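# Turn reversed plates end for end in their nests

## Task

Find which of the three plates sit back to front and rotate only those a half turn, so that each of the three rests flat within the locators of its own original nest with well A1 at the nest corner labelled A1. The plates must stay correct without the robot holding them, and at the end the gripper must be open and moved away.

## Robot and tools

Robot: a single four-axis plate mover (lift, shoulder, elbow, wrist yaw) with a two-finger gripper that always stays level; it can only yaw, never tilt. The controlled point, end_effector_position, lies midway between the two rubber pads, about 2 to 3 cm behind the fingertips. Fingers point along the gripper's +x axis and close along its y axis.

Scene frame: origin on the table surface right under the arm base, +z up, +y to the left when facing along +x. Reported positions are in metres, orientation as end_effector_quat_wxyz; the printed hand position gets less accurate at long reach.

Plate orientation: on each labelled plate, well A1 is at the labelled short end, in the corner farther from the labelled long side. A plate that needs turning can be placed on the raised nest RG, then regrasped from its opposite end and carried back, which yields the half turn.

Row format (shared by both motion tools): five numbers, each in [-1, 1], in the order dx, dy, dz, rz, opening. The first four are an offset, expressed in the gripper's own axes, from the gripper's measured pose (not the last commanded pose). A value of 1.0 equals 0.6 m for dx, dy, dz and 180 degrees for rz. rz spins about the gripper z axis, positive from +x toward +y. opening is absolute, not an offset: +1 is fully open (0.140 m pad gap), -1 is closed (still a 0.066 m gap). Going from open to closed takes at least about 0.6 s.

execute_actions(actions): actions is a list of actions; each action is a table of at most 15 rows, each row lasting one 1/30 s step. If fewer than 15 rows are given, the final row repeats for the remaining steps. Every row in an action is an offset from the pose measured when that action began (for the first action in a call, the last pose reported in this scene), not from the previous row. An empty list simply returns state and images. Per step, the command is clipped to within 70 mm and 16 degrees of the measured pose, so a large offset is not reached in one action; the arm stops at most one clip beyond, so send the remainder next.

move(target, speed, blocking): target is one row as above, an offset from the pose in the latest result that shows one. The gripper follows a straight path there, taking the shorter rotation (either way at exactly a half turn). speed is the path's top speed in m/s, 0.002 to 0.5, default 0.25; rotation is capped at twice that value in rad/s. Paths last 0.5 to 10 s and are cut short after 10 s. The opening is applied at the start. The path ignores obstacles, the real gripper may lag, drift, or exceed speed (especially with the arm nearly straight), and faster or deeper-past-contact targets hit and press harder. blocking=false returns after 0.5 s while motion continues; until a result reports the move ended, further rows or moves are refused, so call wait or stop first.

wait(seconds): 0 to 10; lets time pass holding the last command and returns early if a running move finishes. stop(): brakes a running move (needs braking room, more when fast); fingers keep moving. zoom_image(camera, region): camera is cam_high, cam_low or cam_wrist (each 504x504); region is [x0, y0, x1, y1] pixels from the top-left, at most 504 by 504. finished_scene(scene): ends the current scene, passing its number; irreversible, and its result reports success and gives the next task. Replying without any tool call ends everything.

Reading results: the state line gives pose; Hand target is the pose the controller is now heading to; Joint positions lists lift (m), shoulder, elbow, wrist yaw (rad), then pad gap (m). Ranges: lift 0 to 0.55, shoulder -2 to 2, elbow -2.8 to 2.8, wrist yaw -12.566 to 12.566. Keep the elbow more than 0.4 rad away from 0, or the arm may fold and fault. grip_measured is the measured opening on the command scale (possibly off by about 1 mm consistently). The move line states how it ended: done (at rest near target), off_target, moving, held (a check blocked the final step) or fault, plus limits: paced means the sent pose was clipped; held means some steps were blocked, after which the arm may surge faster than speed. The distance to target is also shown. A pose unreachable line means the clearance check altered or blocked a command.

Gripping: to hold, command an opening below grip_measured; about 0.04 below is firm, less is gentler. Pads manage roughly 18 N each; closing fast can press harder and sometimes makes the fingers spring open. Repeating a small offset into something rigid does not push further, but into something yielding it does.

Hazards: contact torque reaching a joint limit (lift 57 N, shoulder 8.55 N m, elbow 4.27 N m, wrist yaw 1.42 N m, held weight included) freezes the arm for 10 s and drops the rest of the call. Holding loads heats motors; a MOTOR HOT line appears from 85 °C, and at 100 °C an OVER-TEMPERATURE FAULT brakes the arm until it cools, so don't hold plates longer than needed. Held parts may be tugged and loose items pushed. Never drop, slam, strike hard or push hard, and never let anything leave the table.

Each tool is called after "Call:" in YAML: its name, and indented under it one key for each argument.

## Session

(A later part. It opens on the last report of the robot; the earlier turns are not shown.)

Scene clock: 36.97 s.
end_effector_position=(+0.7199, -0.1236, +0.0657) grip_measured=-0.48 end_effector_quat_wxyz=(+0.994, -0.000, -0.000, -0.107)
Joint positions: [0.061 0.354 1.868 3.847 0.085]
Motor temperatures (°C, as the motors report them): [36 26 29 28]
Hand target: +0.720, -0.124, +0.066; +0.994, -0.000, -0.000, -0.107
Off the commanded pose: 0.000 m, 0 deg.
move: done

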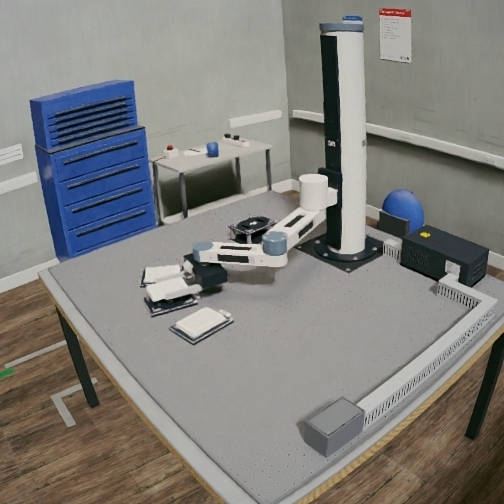

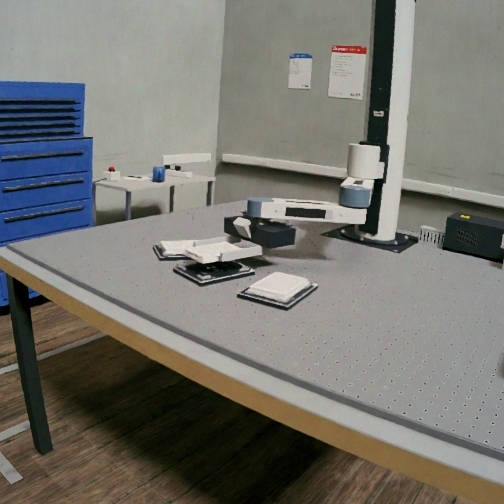

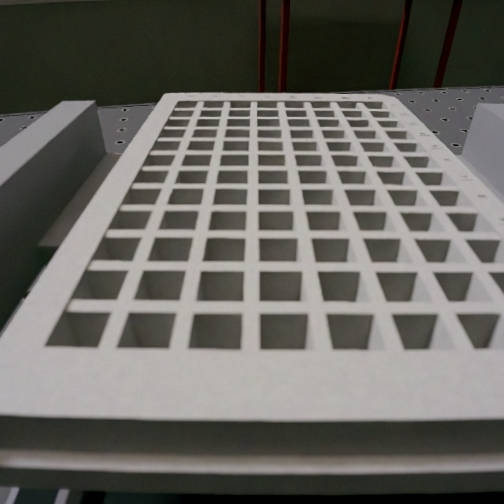

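Call:
move:
  target: [-0.418, 0.12, 0, -0.46, -0.53]
  speed: 0.4

Call:
move:
  target: [0, 0.0, -0.072, 0, -0.53]
  speed: 0.12

Call:
move:
  target: [0, 0.0, -0.0078, 0, -0.53]
  speed: 0.015

Call:
move:
  target: [0, 0.0, 0, 0, 0]

Call:
move:
  target: [0, 0.0, 0.06, 0, 0]
  speed: 0.2

Call:
move:
  target: [0, 0.0, 0, -0.98, 0]
  speed: 0.5

Call:
move:
  target: [-0.0015, 0.0, -0.0603, -0.02, 0]
  speed: 0.1

Scene clock: 40.70 s.
end_effector_position=(+0.4901, +0.0001, +0.0657) grip_measured=-0.48 end_effector_quat_wxyz=(+0.675, -0.000, -0.000, -0.738)
Joint positions: [0.061 1.141 1.501 1.982 0.085]
Motor temperatures (°C, as the motors report them): [36 26 29 28]
Hand target: +0.490, +0.000, +0.066; +0.675, -0.000, -0.000, -0.738
Off the commanded pose: 0.000 m, 0 deg.
move: done

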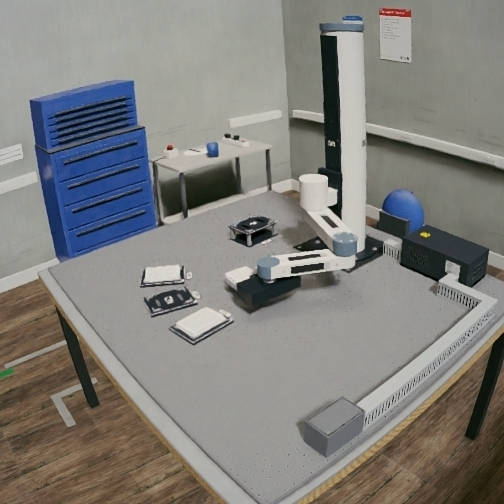

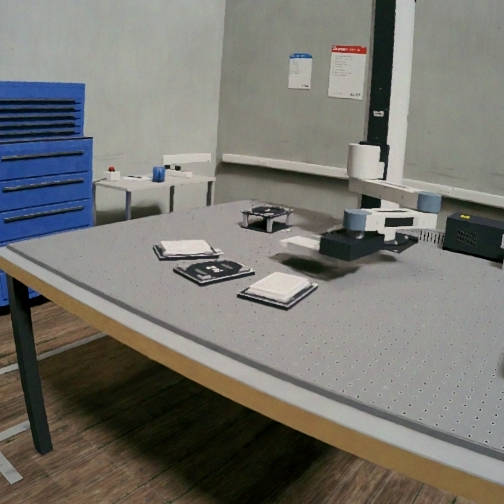

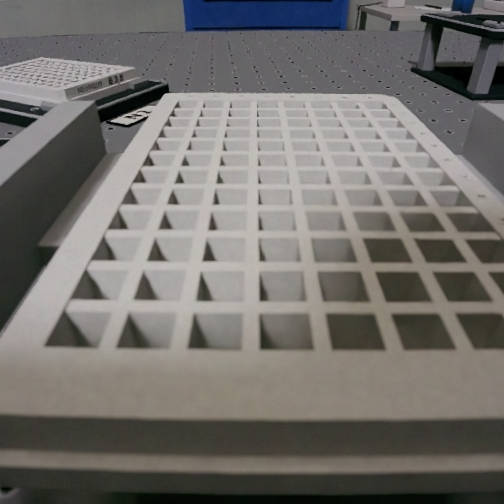

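Scene clock: 41.43 s.
end_effector_position=(+0.4900, +0.0001, +0.0224) grip_measured=-0.48 end_effector_quat_wxyz=(+0.675, -0.000, -0.000, -0.738)
Joint positions: [0.017 1.141 1.501 1.982 0.085]
Motor temperatures (°C, as the motors report them): [36 26 29 28]
Hand target: +0.490, +0.000, +0.022; +0.675, -0.000, -0.000, -0.738
Off the commanded pose: 0.000 m, 0 deg.
move: done

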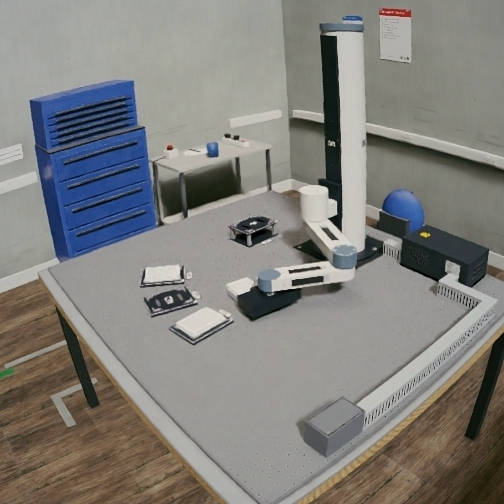

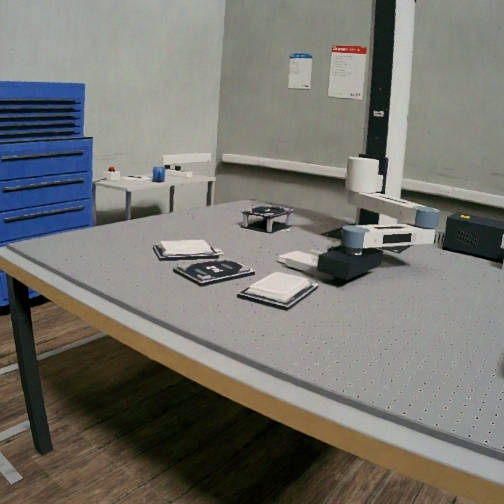

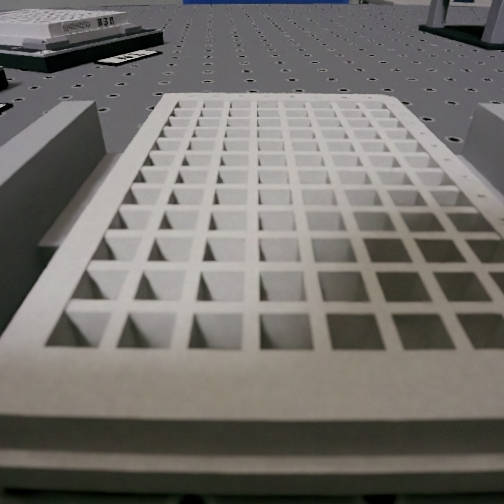

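Scene clock: 42.13 s.
end_effector_position=(+0.4900, +0.0001, +0.0177) grip_measured=-0.48 end_effector_quat_wxyz=(+0.675, -0.000, -0.000, -0.738)
Joint positions: [0.013 1.141 1.501 1.982 0.085]
Motor temperatures (°C, as the motors report them): [36 26 29 28]
Hand target: +0.490, +0.000, +0.018; +0.675, -0.000, -0.000, -0.738
Off the commanded pose: 0.000 m, 0 deg.
move: done

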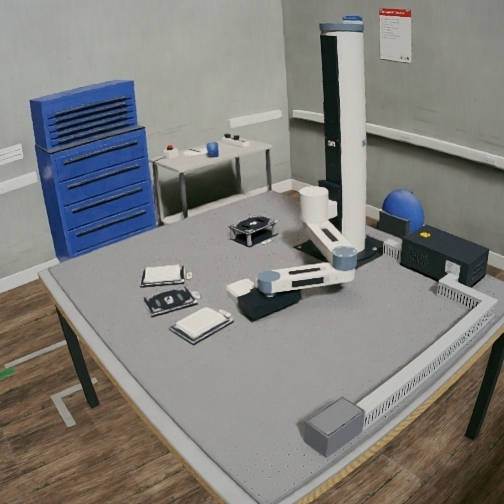

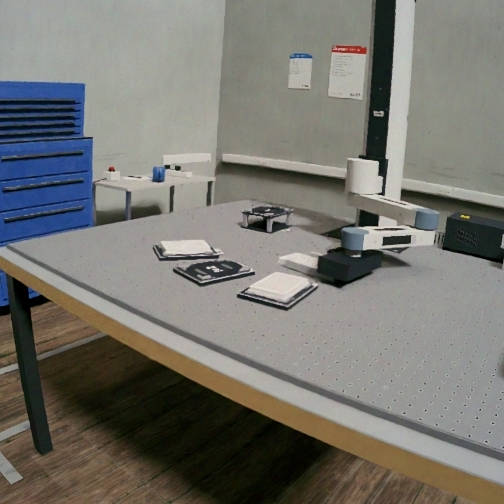

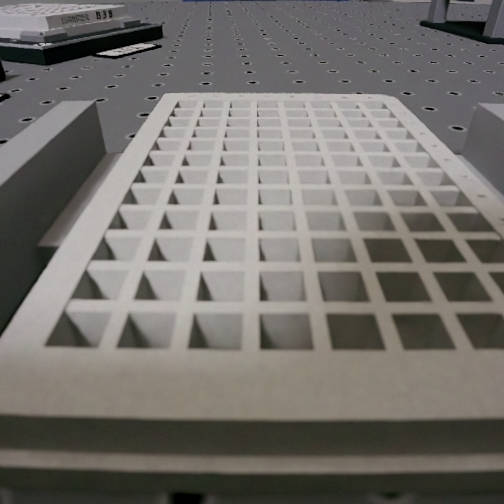

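Scene clock: 42.63 s.
end_effector_position=(+0.4900, +0.0001, +0.0177) grip_measured=+0.00 end_effector_quat_wxyz=(+0.675, -0.000, -0.000, -0.738)
Joint positions: [0.013 1.141 1.501 1.982 0.103]
Motor temperatures (°C, as the motors report them): [36 26 29 28]
Hand target: +0.490, +0.000, +0.018; +0.675, -0.000, -0.000, -0.738
Off the commanded pose: 0.000 m, 0 deg.
move: done

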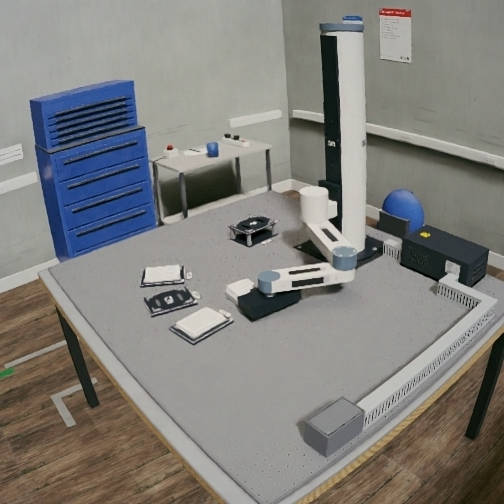

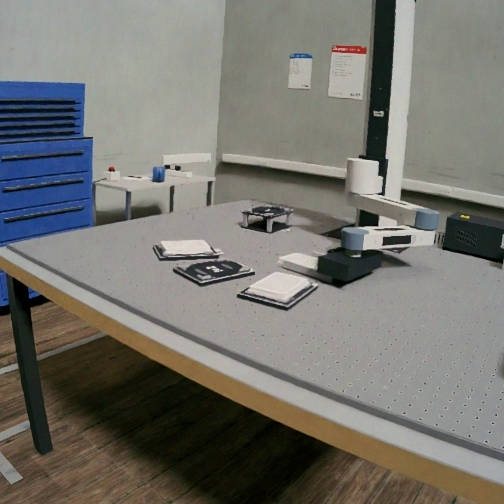

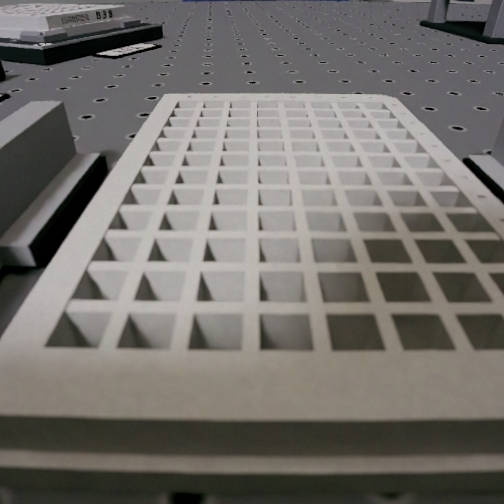

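Scene clock: 43.33 s.
end_effector_position=(+0.4901, +0.0001, +0.0538) grip_measured=+0.00 end_effector_quat_wxyz=(+0.675, -0.000, -0.000, -0.738)
Joint positions: [0.049 1.141 1.501 1.982 0.103]
Motor temperatures (°C, as the motors report them): [36 26 29 28]
Hand target: +0.490, +0.000, +0.054; +0.675, -0.000, -0.000, -0.738
Off the commanded pose: 0.000 m, 0 deg.
move: done

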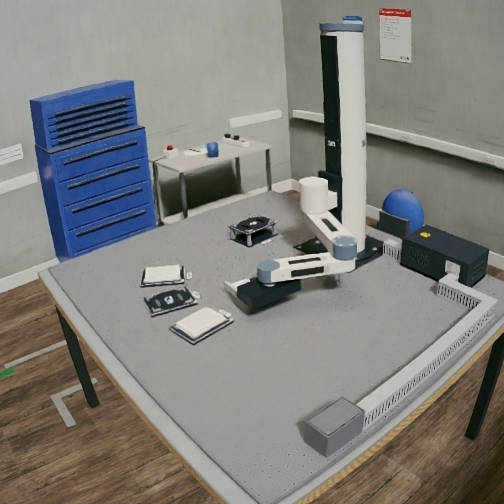

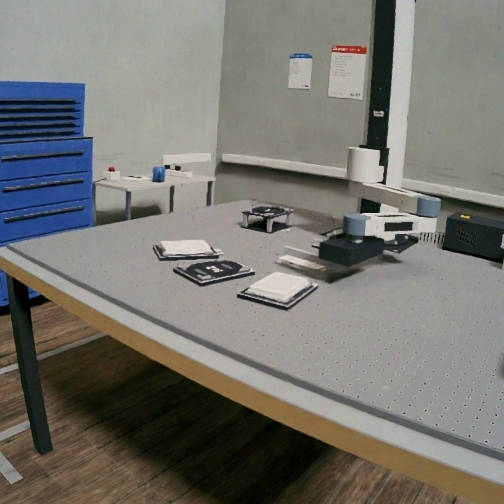

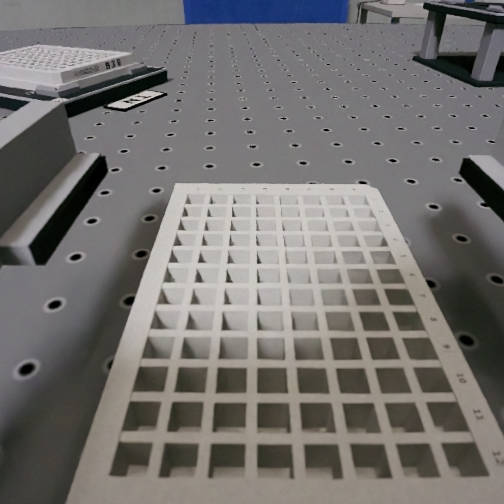

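Scene clock: 46.83 s.
end_effector_position=(+0.4901, +0.0001, +0.0538) grip_measured=+0.00 end_effector_quat_wxyz=(+0.716, +0.000, +0.000, +0.698)
Joint positions: [ 0.049  0.347  1.426 -0.228  0.103]
Motor temperatures (°C, as the motors report them): [36 26 29 28]
Hand target: +0.490, +0.000, +0.054; +0.716, +0.000, +0.000, +0.698
Off the commanded pose: 0.000 m, 0 deg.
move: done

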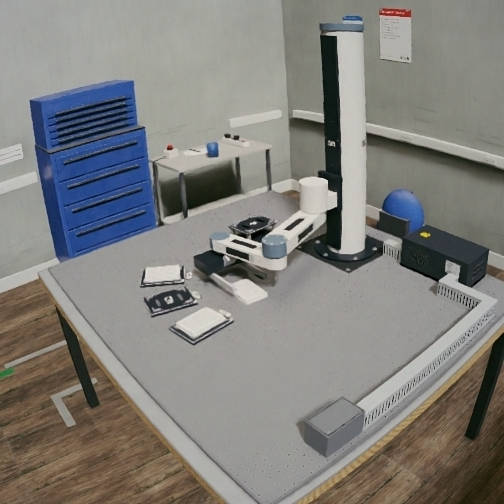

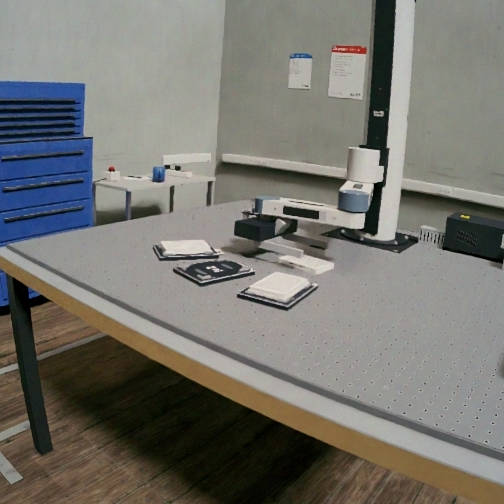

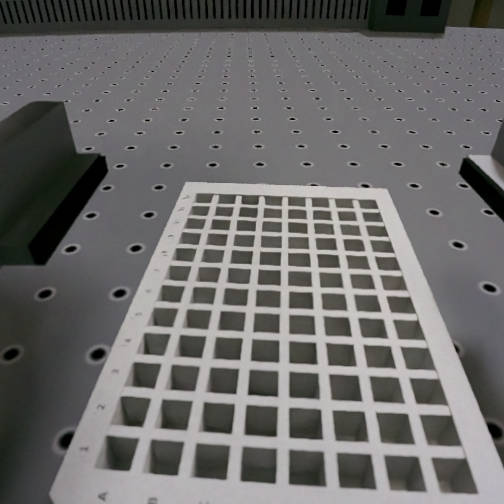

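Scene clock: 47.57 s.
end_effector_position=(+0.4900, -0.0009, +0.0175) grip_measured=+0.00 end_effector_quat_wxyz=(+0.738, +0.000, +0.000, +0.675)
Joint positions: [ 0.013  0.351  1.386 -0.255  0.103]
Motor temperatures (°C, as the motors report them): [36 26 29 28]
Hand target: +0.490, -0.001, +0.018; +0.738, +0.000, +0.000, +0.675
Off the commanded pose: 0.000 m, 0 deg.
move: done

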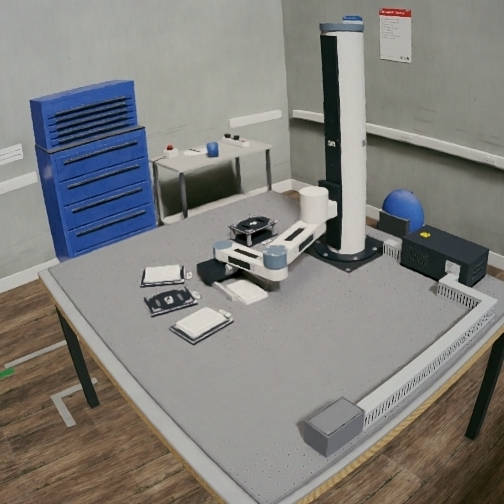

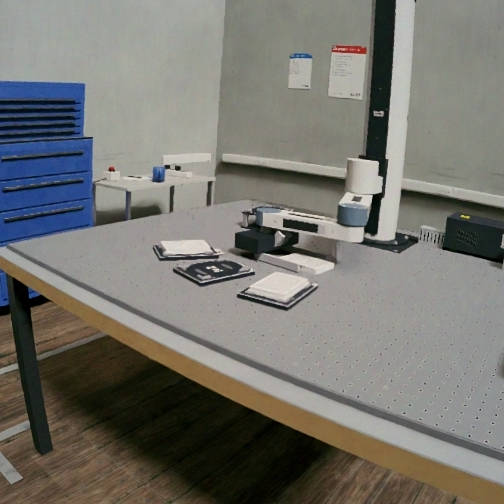

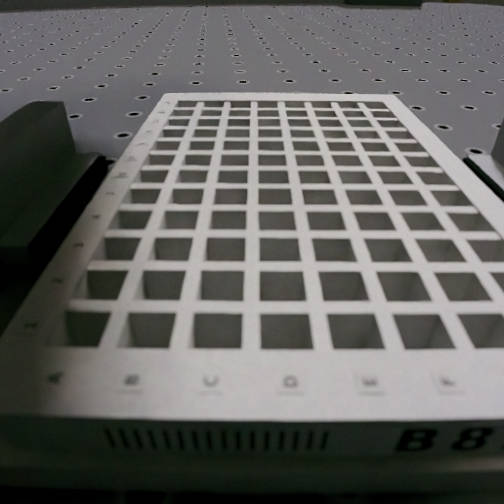

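Call:
move:
  target: [0, 0.0, 0, 0, -0.42]

Call:
move:
  target: [0, 0.0, 0, 0, -0.53]

Call:
move:
  target: [0, 0.0, 0.08, 0, -0.53]
  speed: 0.15

Call:
move:
  target: [-0.1699, -0.3997, 0, -0.54, -0.53]
  speed: 0.4

Call:
move:
  target: [0, 0.0, -0.045, 0, -0.53]
  speed: 0.1

Scene clock: 48.60 s.
end_effector_position=(+0.4900, -0.0009, +0.0175) grip_measured=-0.42 end_effector_quat_wxyz=(+0.738, +0.000, +0.000, +0.675)
Joint positions: [ 0.013  0.351  1.386 -0.255  0.087]
Motor temperatures (°C, as the motors report them): [36 26 29 28]
Hand target: +0.490, -0.001, +0.018; +0.738, +0.000, +0.000, +0.675
Off the commanded pose: 0.000 m, 0 deg.
move: done

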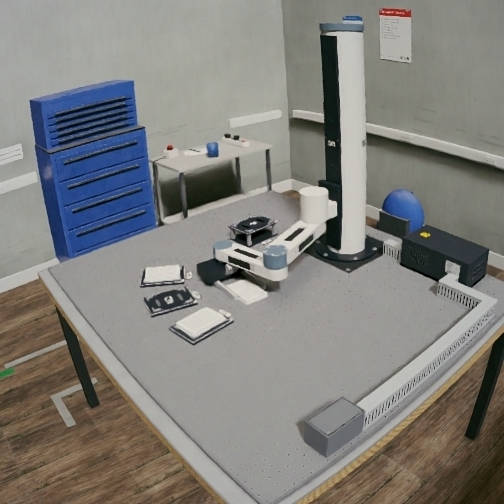

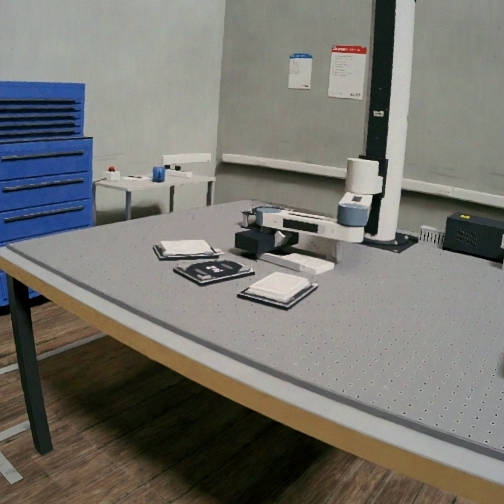

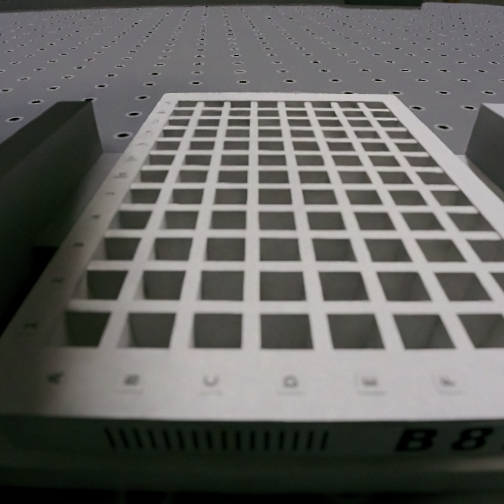

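Scene clock: 49.10 s.
end_effector_position=(+0.4900, -0.0009, +0.0175) grip_measured=-0.48 end_effector_quat_wxyz=(+0.738, +0.000, +0.000, +0.675)
Joint positions: [ 0.013  0.351  1.386 -0.255  0.085]
Motor temperatures (°C, as the motors report them): [36 26 29 28]
Hand target: +0.490, -0.001, +0.018; +0.738, +0.000, +0.000, +0.675
Off the commanded pose: 0.000 m, 0 deg.
move: done

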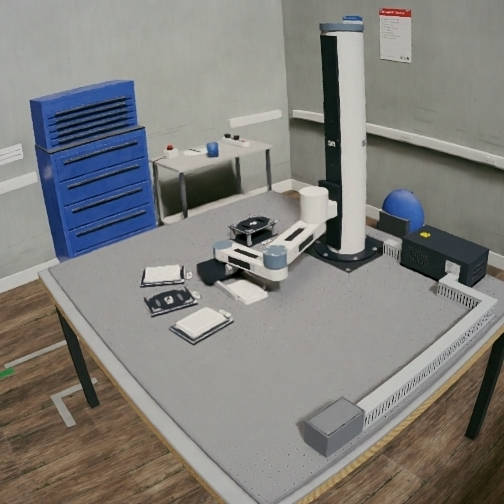

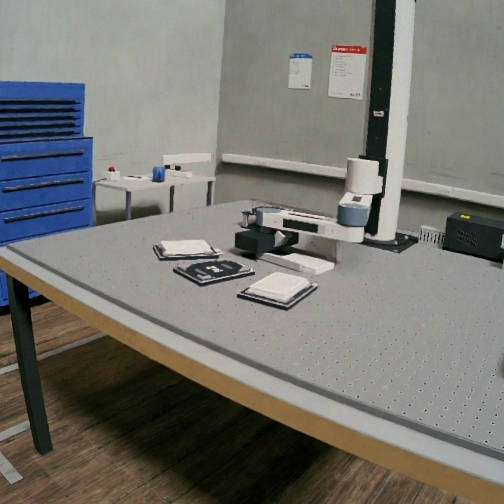

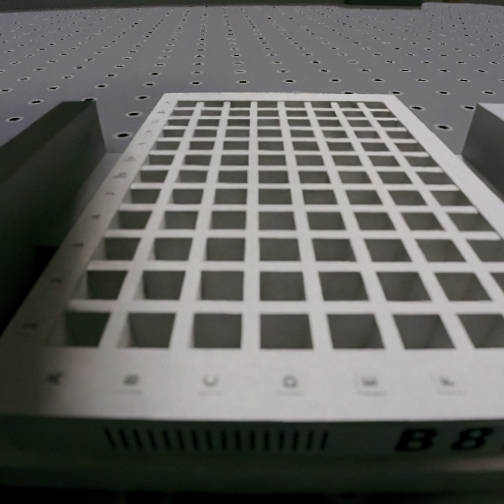

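Scene clock: 49.83 s.
end_effector_position=(+0.4900, -0.0009, +0.0656) grip_measured=-0.48 end_effector_quat_wxyz=(+0.738, +0.000, +0.000, +0.675)
Joint positions: [ 0.061  0.351  1.386 -0.255  0.085]
Motor temperatures (°C, as the motors report them): [36 26 29 28]
Hand target: +0.490, -0.001, +0.066; +0.738, +0.000, +0.000, +0.675
Off the commanded pose: 0.000 m, 0 deg.
move: done

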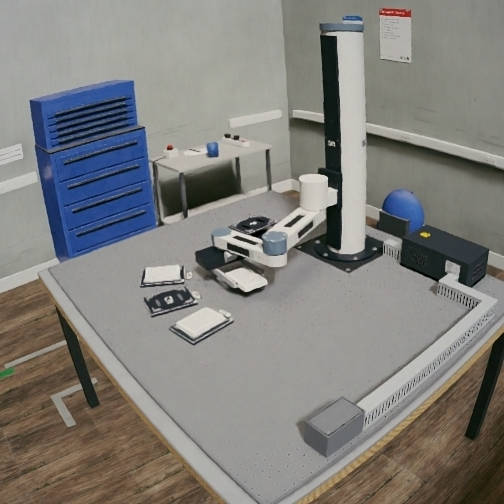

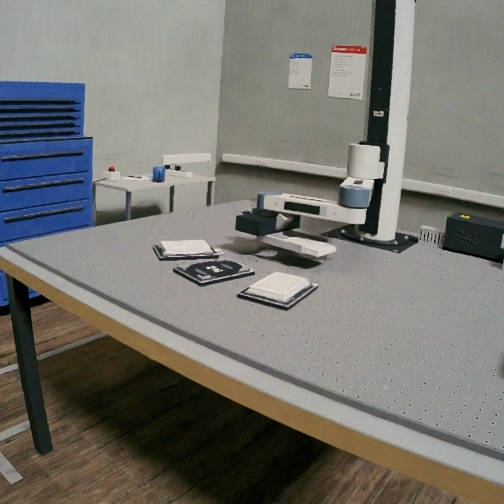

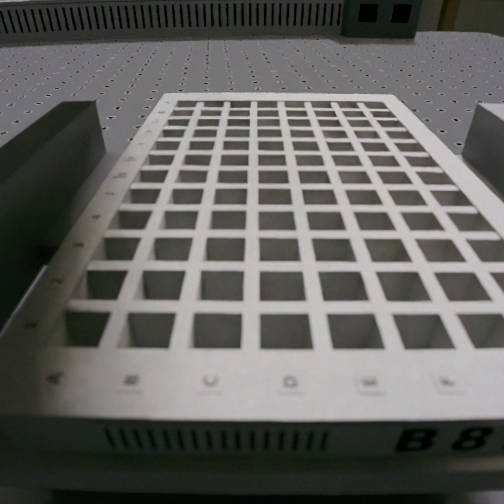

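Scene clock: 52.33 s.
end_effector_position=(+0.7200, -0.1233, +0.0656) grip_measured=-0.48 end_effector_quat_wxyz=(+0.994, +0.000, +0.000, -0.106)
Joint positions: [ 0.061  0.354  1.868 -2.435  0.085]
Motor temperatures (°C, as the motors report them): [36 26 29 28]
Hand target: +0.720, -0.124, +0.066; +0.994, +0.000, +0.000, -0.107
Off the commanded pose: 0.000 m, 0 deg.
move: done

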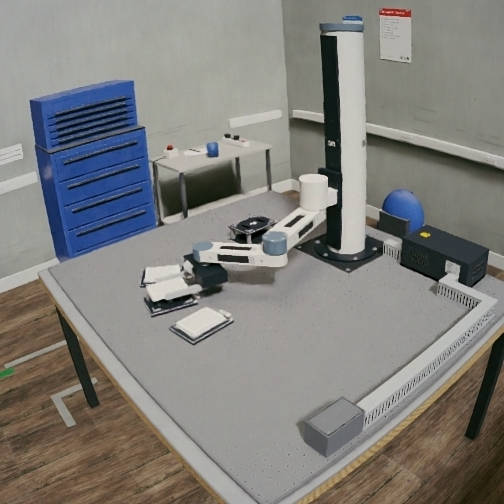

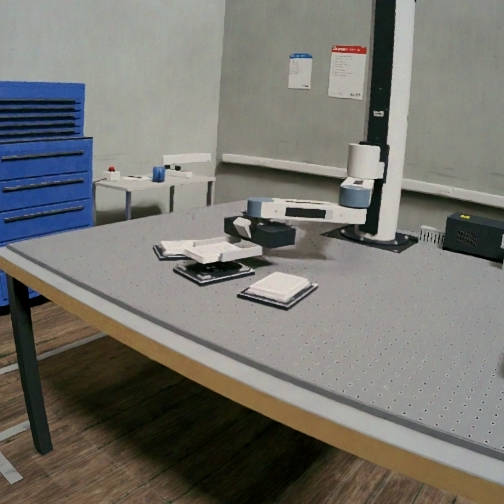

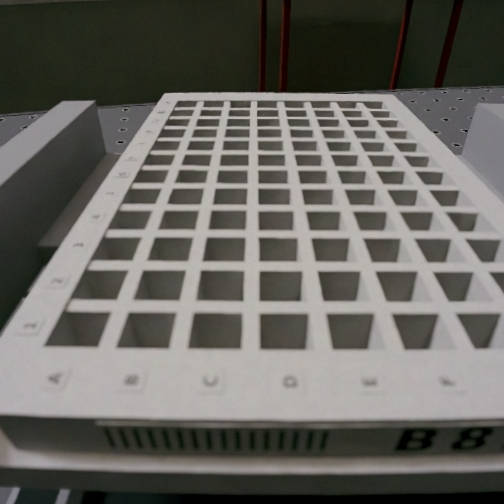

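Scene clock: 53.03 s.
end_effector_position=(+0.7200, -0.1233, +0.0385) grip_measured=-0.48 end_effector_quat_wxyz=(+0.994, +0.000, +0.000, -0.106)
Joint positions: [ 0.034  0.354  1.868 -2.435  0.085]
Motor temperatures (°C, as the motors report them): [36 26 29 28]
Hand target: +0.720, -0.123, +0.039; +0.994, +0.000, +0.000, -0.106
Off the commanded pose: 0.000 m, 0 deg.
move: done

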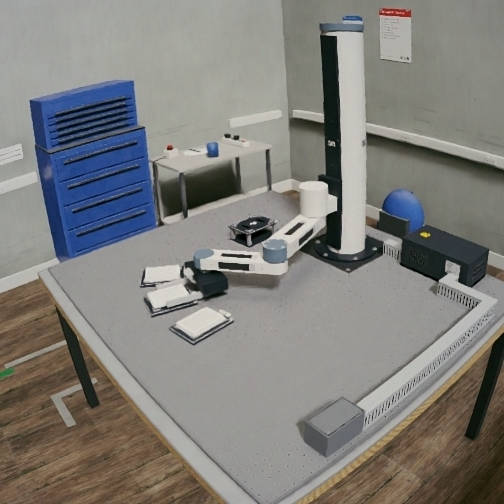

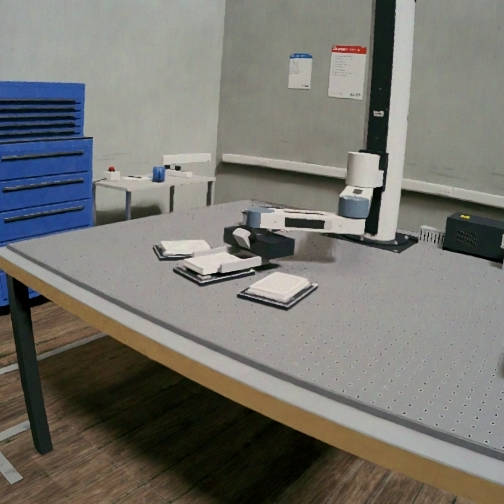

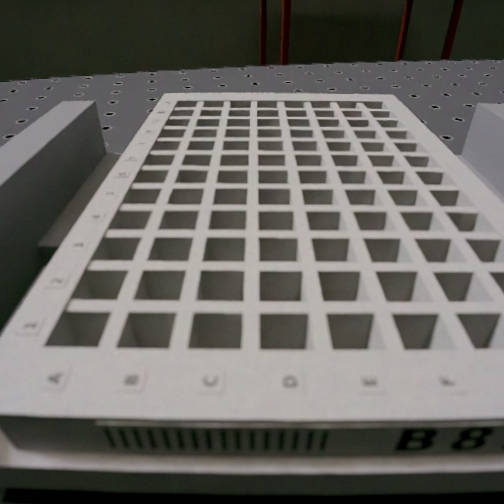

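Call:
move:
  target: [0, -0.0008, -0.0145, -0.0005, -0.53]
  speed: 0.015

Scene clock: 53.90 s.
end_effector_position=(+0.7199, -0.1236, +0.0298) grip_measured=-0.48 end_effector_quat_wxyz=(+0.994, +0.000, +0.000, -0.107)
Joint positions: [ 0.025  0.354  1.868 -2.436  0.085]
Motor temperatures (°C, as the motors report them): [36 26 29 28]
Hand target: +0.720, -0.124, +0.030; +0.994, +0.000, +0.000, -0.107
Off the commanded pose: 0.000 m, 0 deg.
move: done

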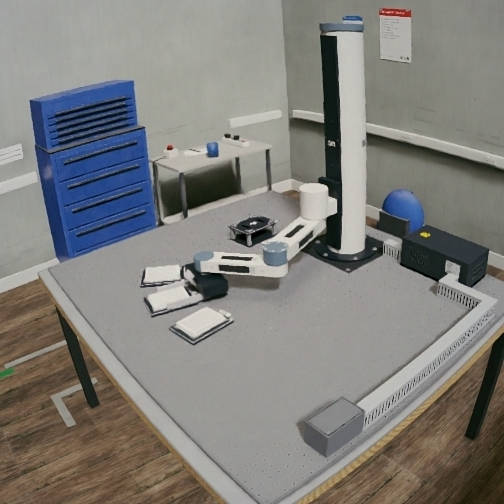

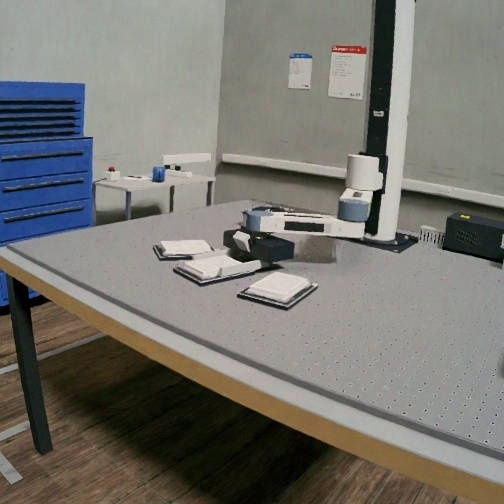

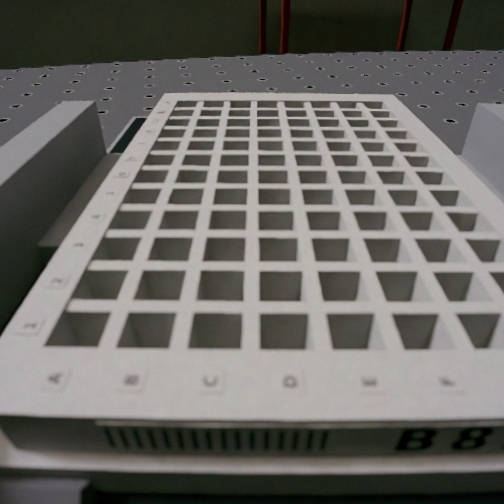

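Call:
move:
  target: [0, 0.0, 0, 0, 0.2]

Call:
move:
  target: [0, 0.0, 0.05, 0, 0.2]
  speed: 0.2

Call:
move:
  target: [-0.3, 0.08, 0.3, 0.04, 1]
  speed: 0.4

Scene clock: 54.77 s.
end_effector_position=(+0.7199, -0.1236, +0.0298) grip_measured=+0.20 end_effector_quat_wxyz=(+0.994, +0.000, +0.000, -0.107)
Joint positions: [ 0.025  0.354  1.868 -2.436  0.11 ]
Motor temperatures (°C, as the motors report them): [36 26 29 28]
Hand target: +0.720, -0.124, +0.030; +0.994, +0.000, +0.000, -0.107
Off the commanded pose: 0.000 m, 0 deg.
move: done

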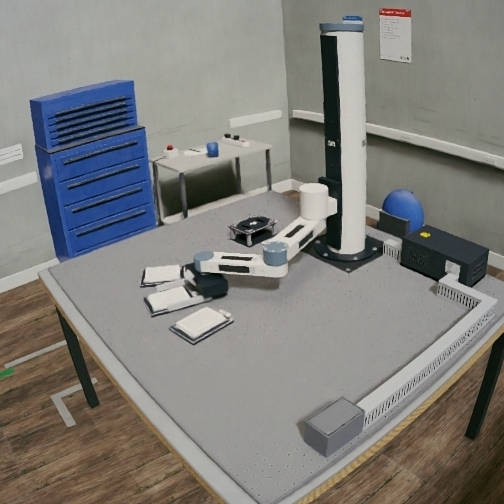

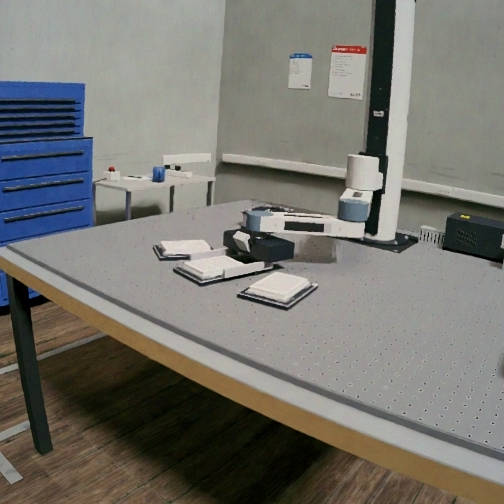

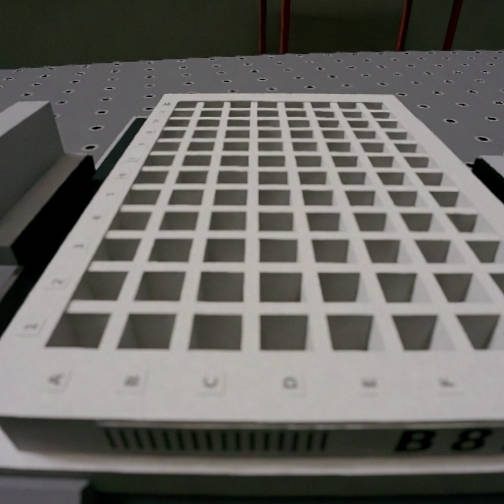

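Scene clock: 55.47 s.
end_effector_position=(+0.7199, -0.1236, +0.0598) grip_measured=+0.20 end_effector_quat_wxyz=(+0.994, +0.000, +0.000, -0.107)
Joint positions: [ 0.055  0.354  1.868 -2.436  0.11 ]
Motor temperatures (°C, as the motors report them): [36 26 29 28]
Hand target: +0.720, -0.124, +0.060; +0.994, +0.000, +0.000, -0.107
Off the commanded pose: 0.000 m, 0 deg.
move: done

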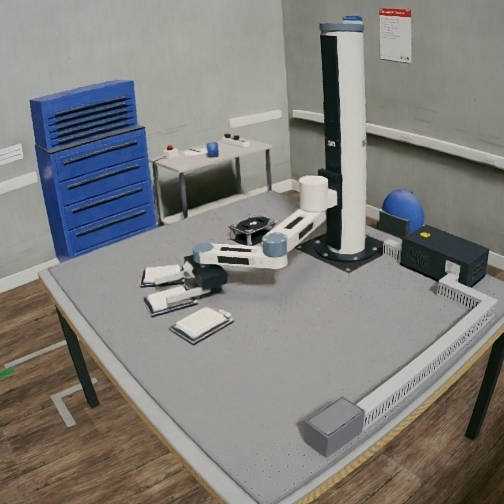

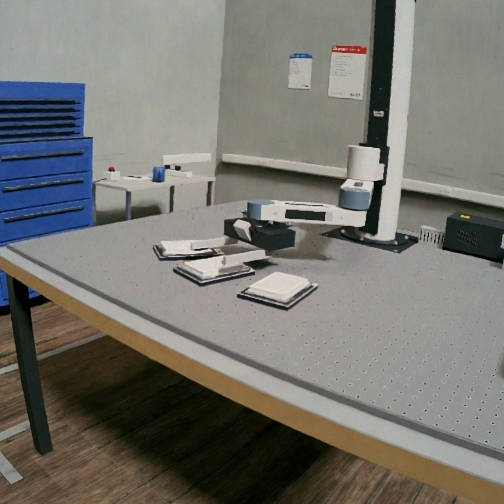

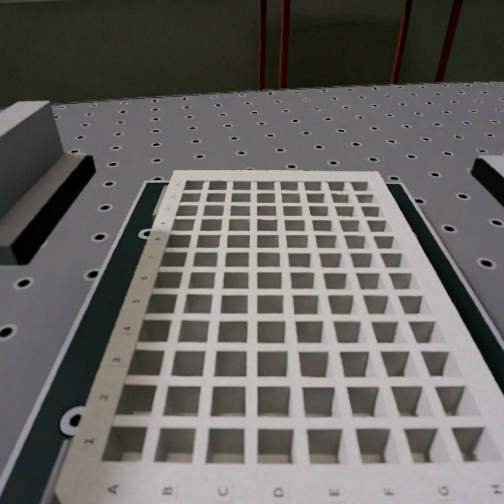

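Scene clock: 56.63 s.
end_effector_position=(+0.5541, -0.0385, +0.2399) grip_measured=+1.00 end_effector_quat_wxyz=(+0.999, +0.000, +0.000, -0.044)
Joint positions: [ 0.235  0.838  0.953 -1.879  0.14 ]
Motor temperatures (°C, as the motors report them): [36 26 29 28]
Hand target: +0.554, -0.039, +0.240; +0.999, +0.000, +0.000, -0.044
Off the commanded pose: 0.000 m, 0 deg.
move: done

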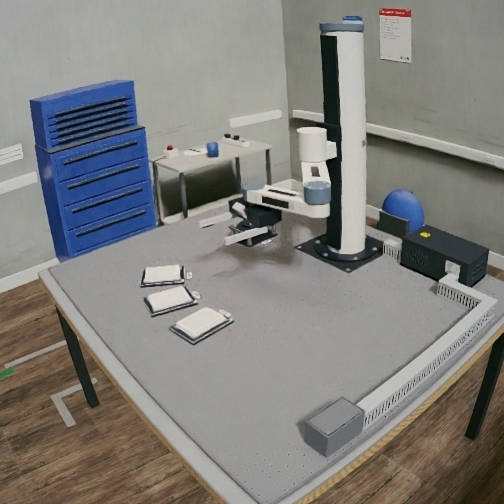

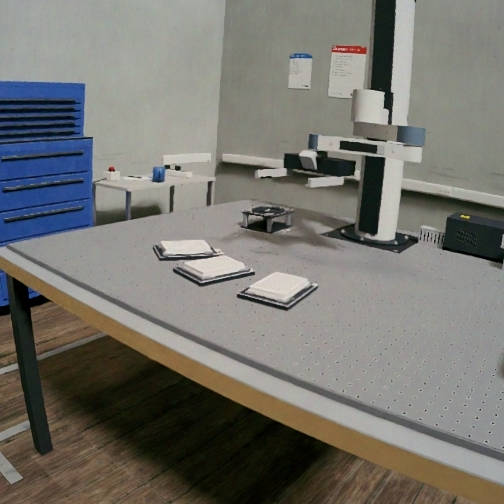

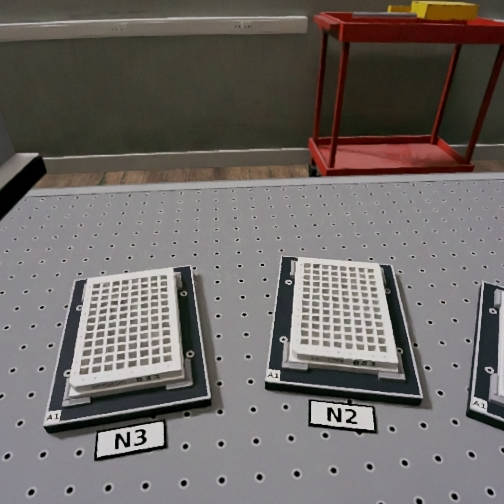

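Call:
finished_scene:
  scene: 1

The scene is finished: the task was done.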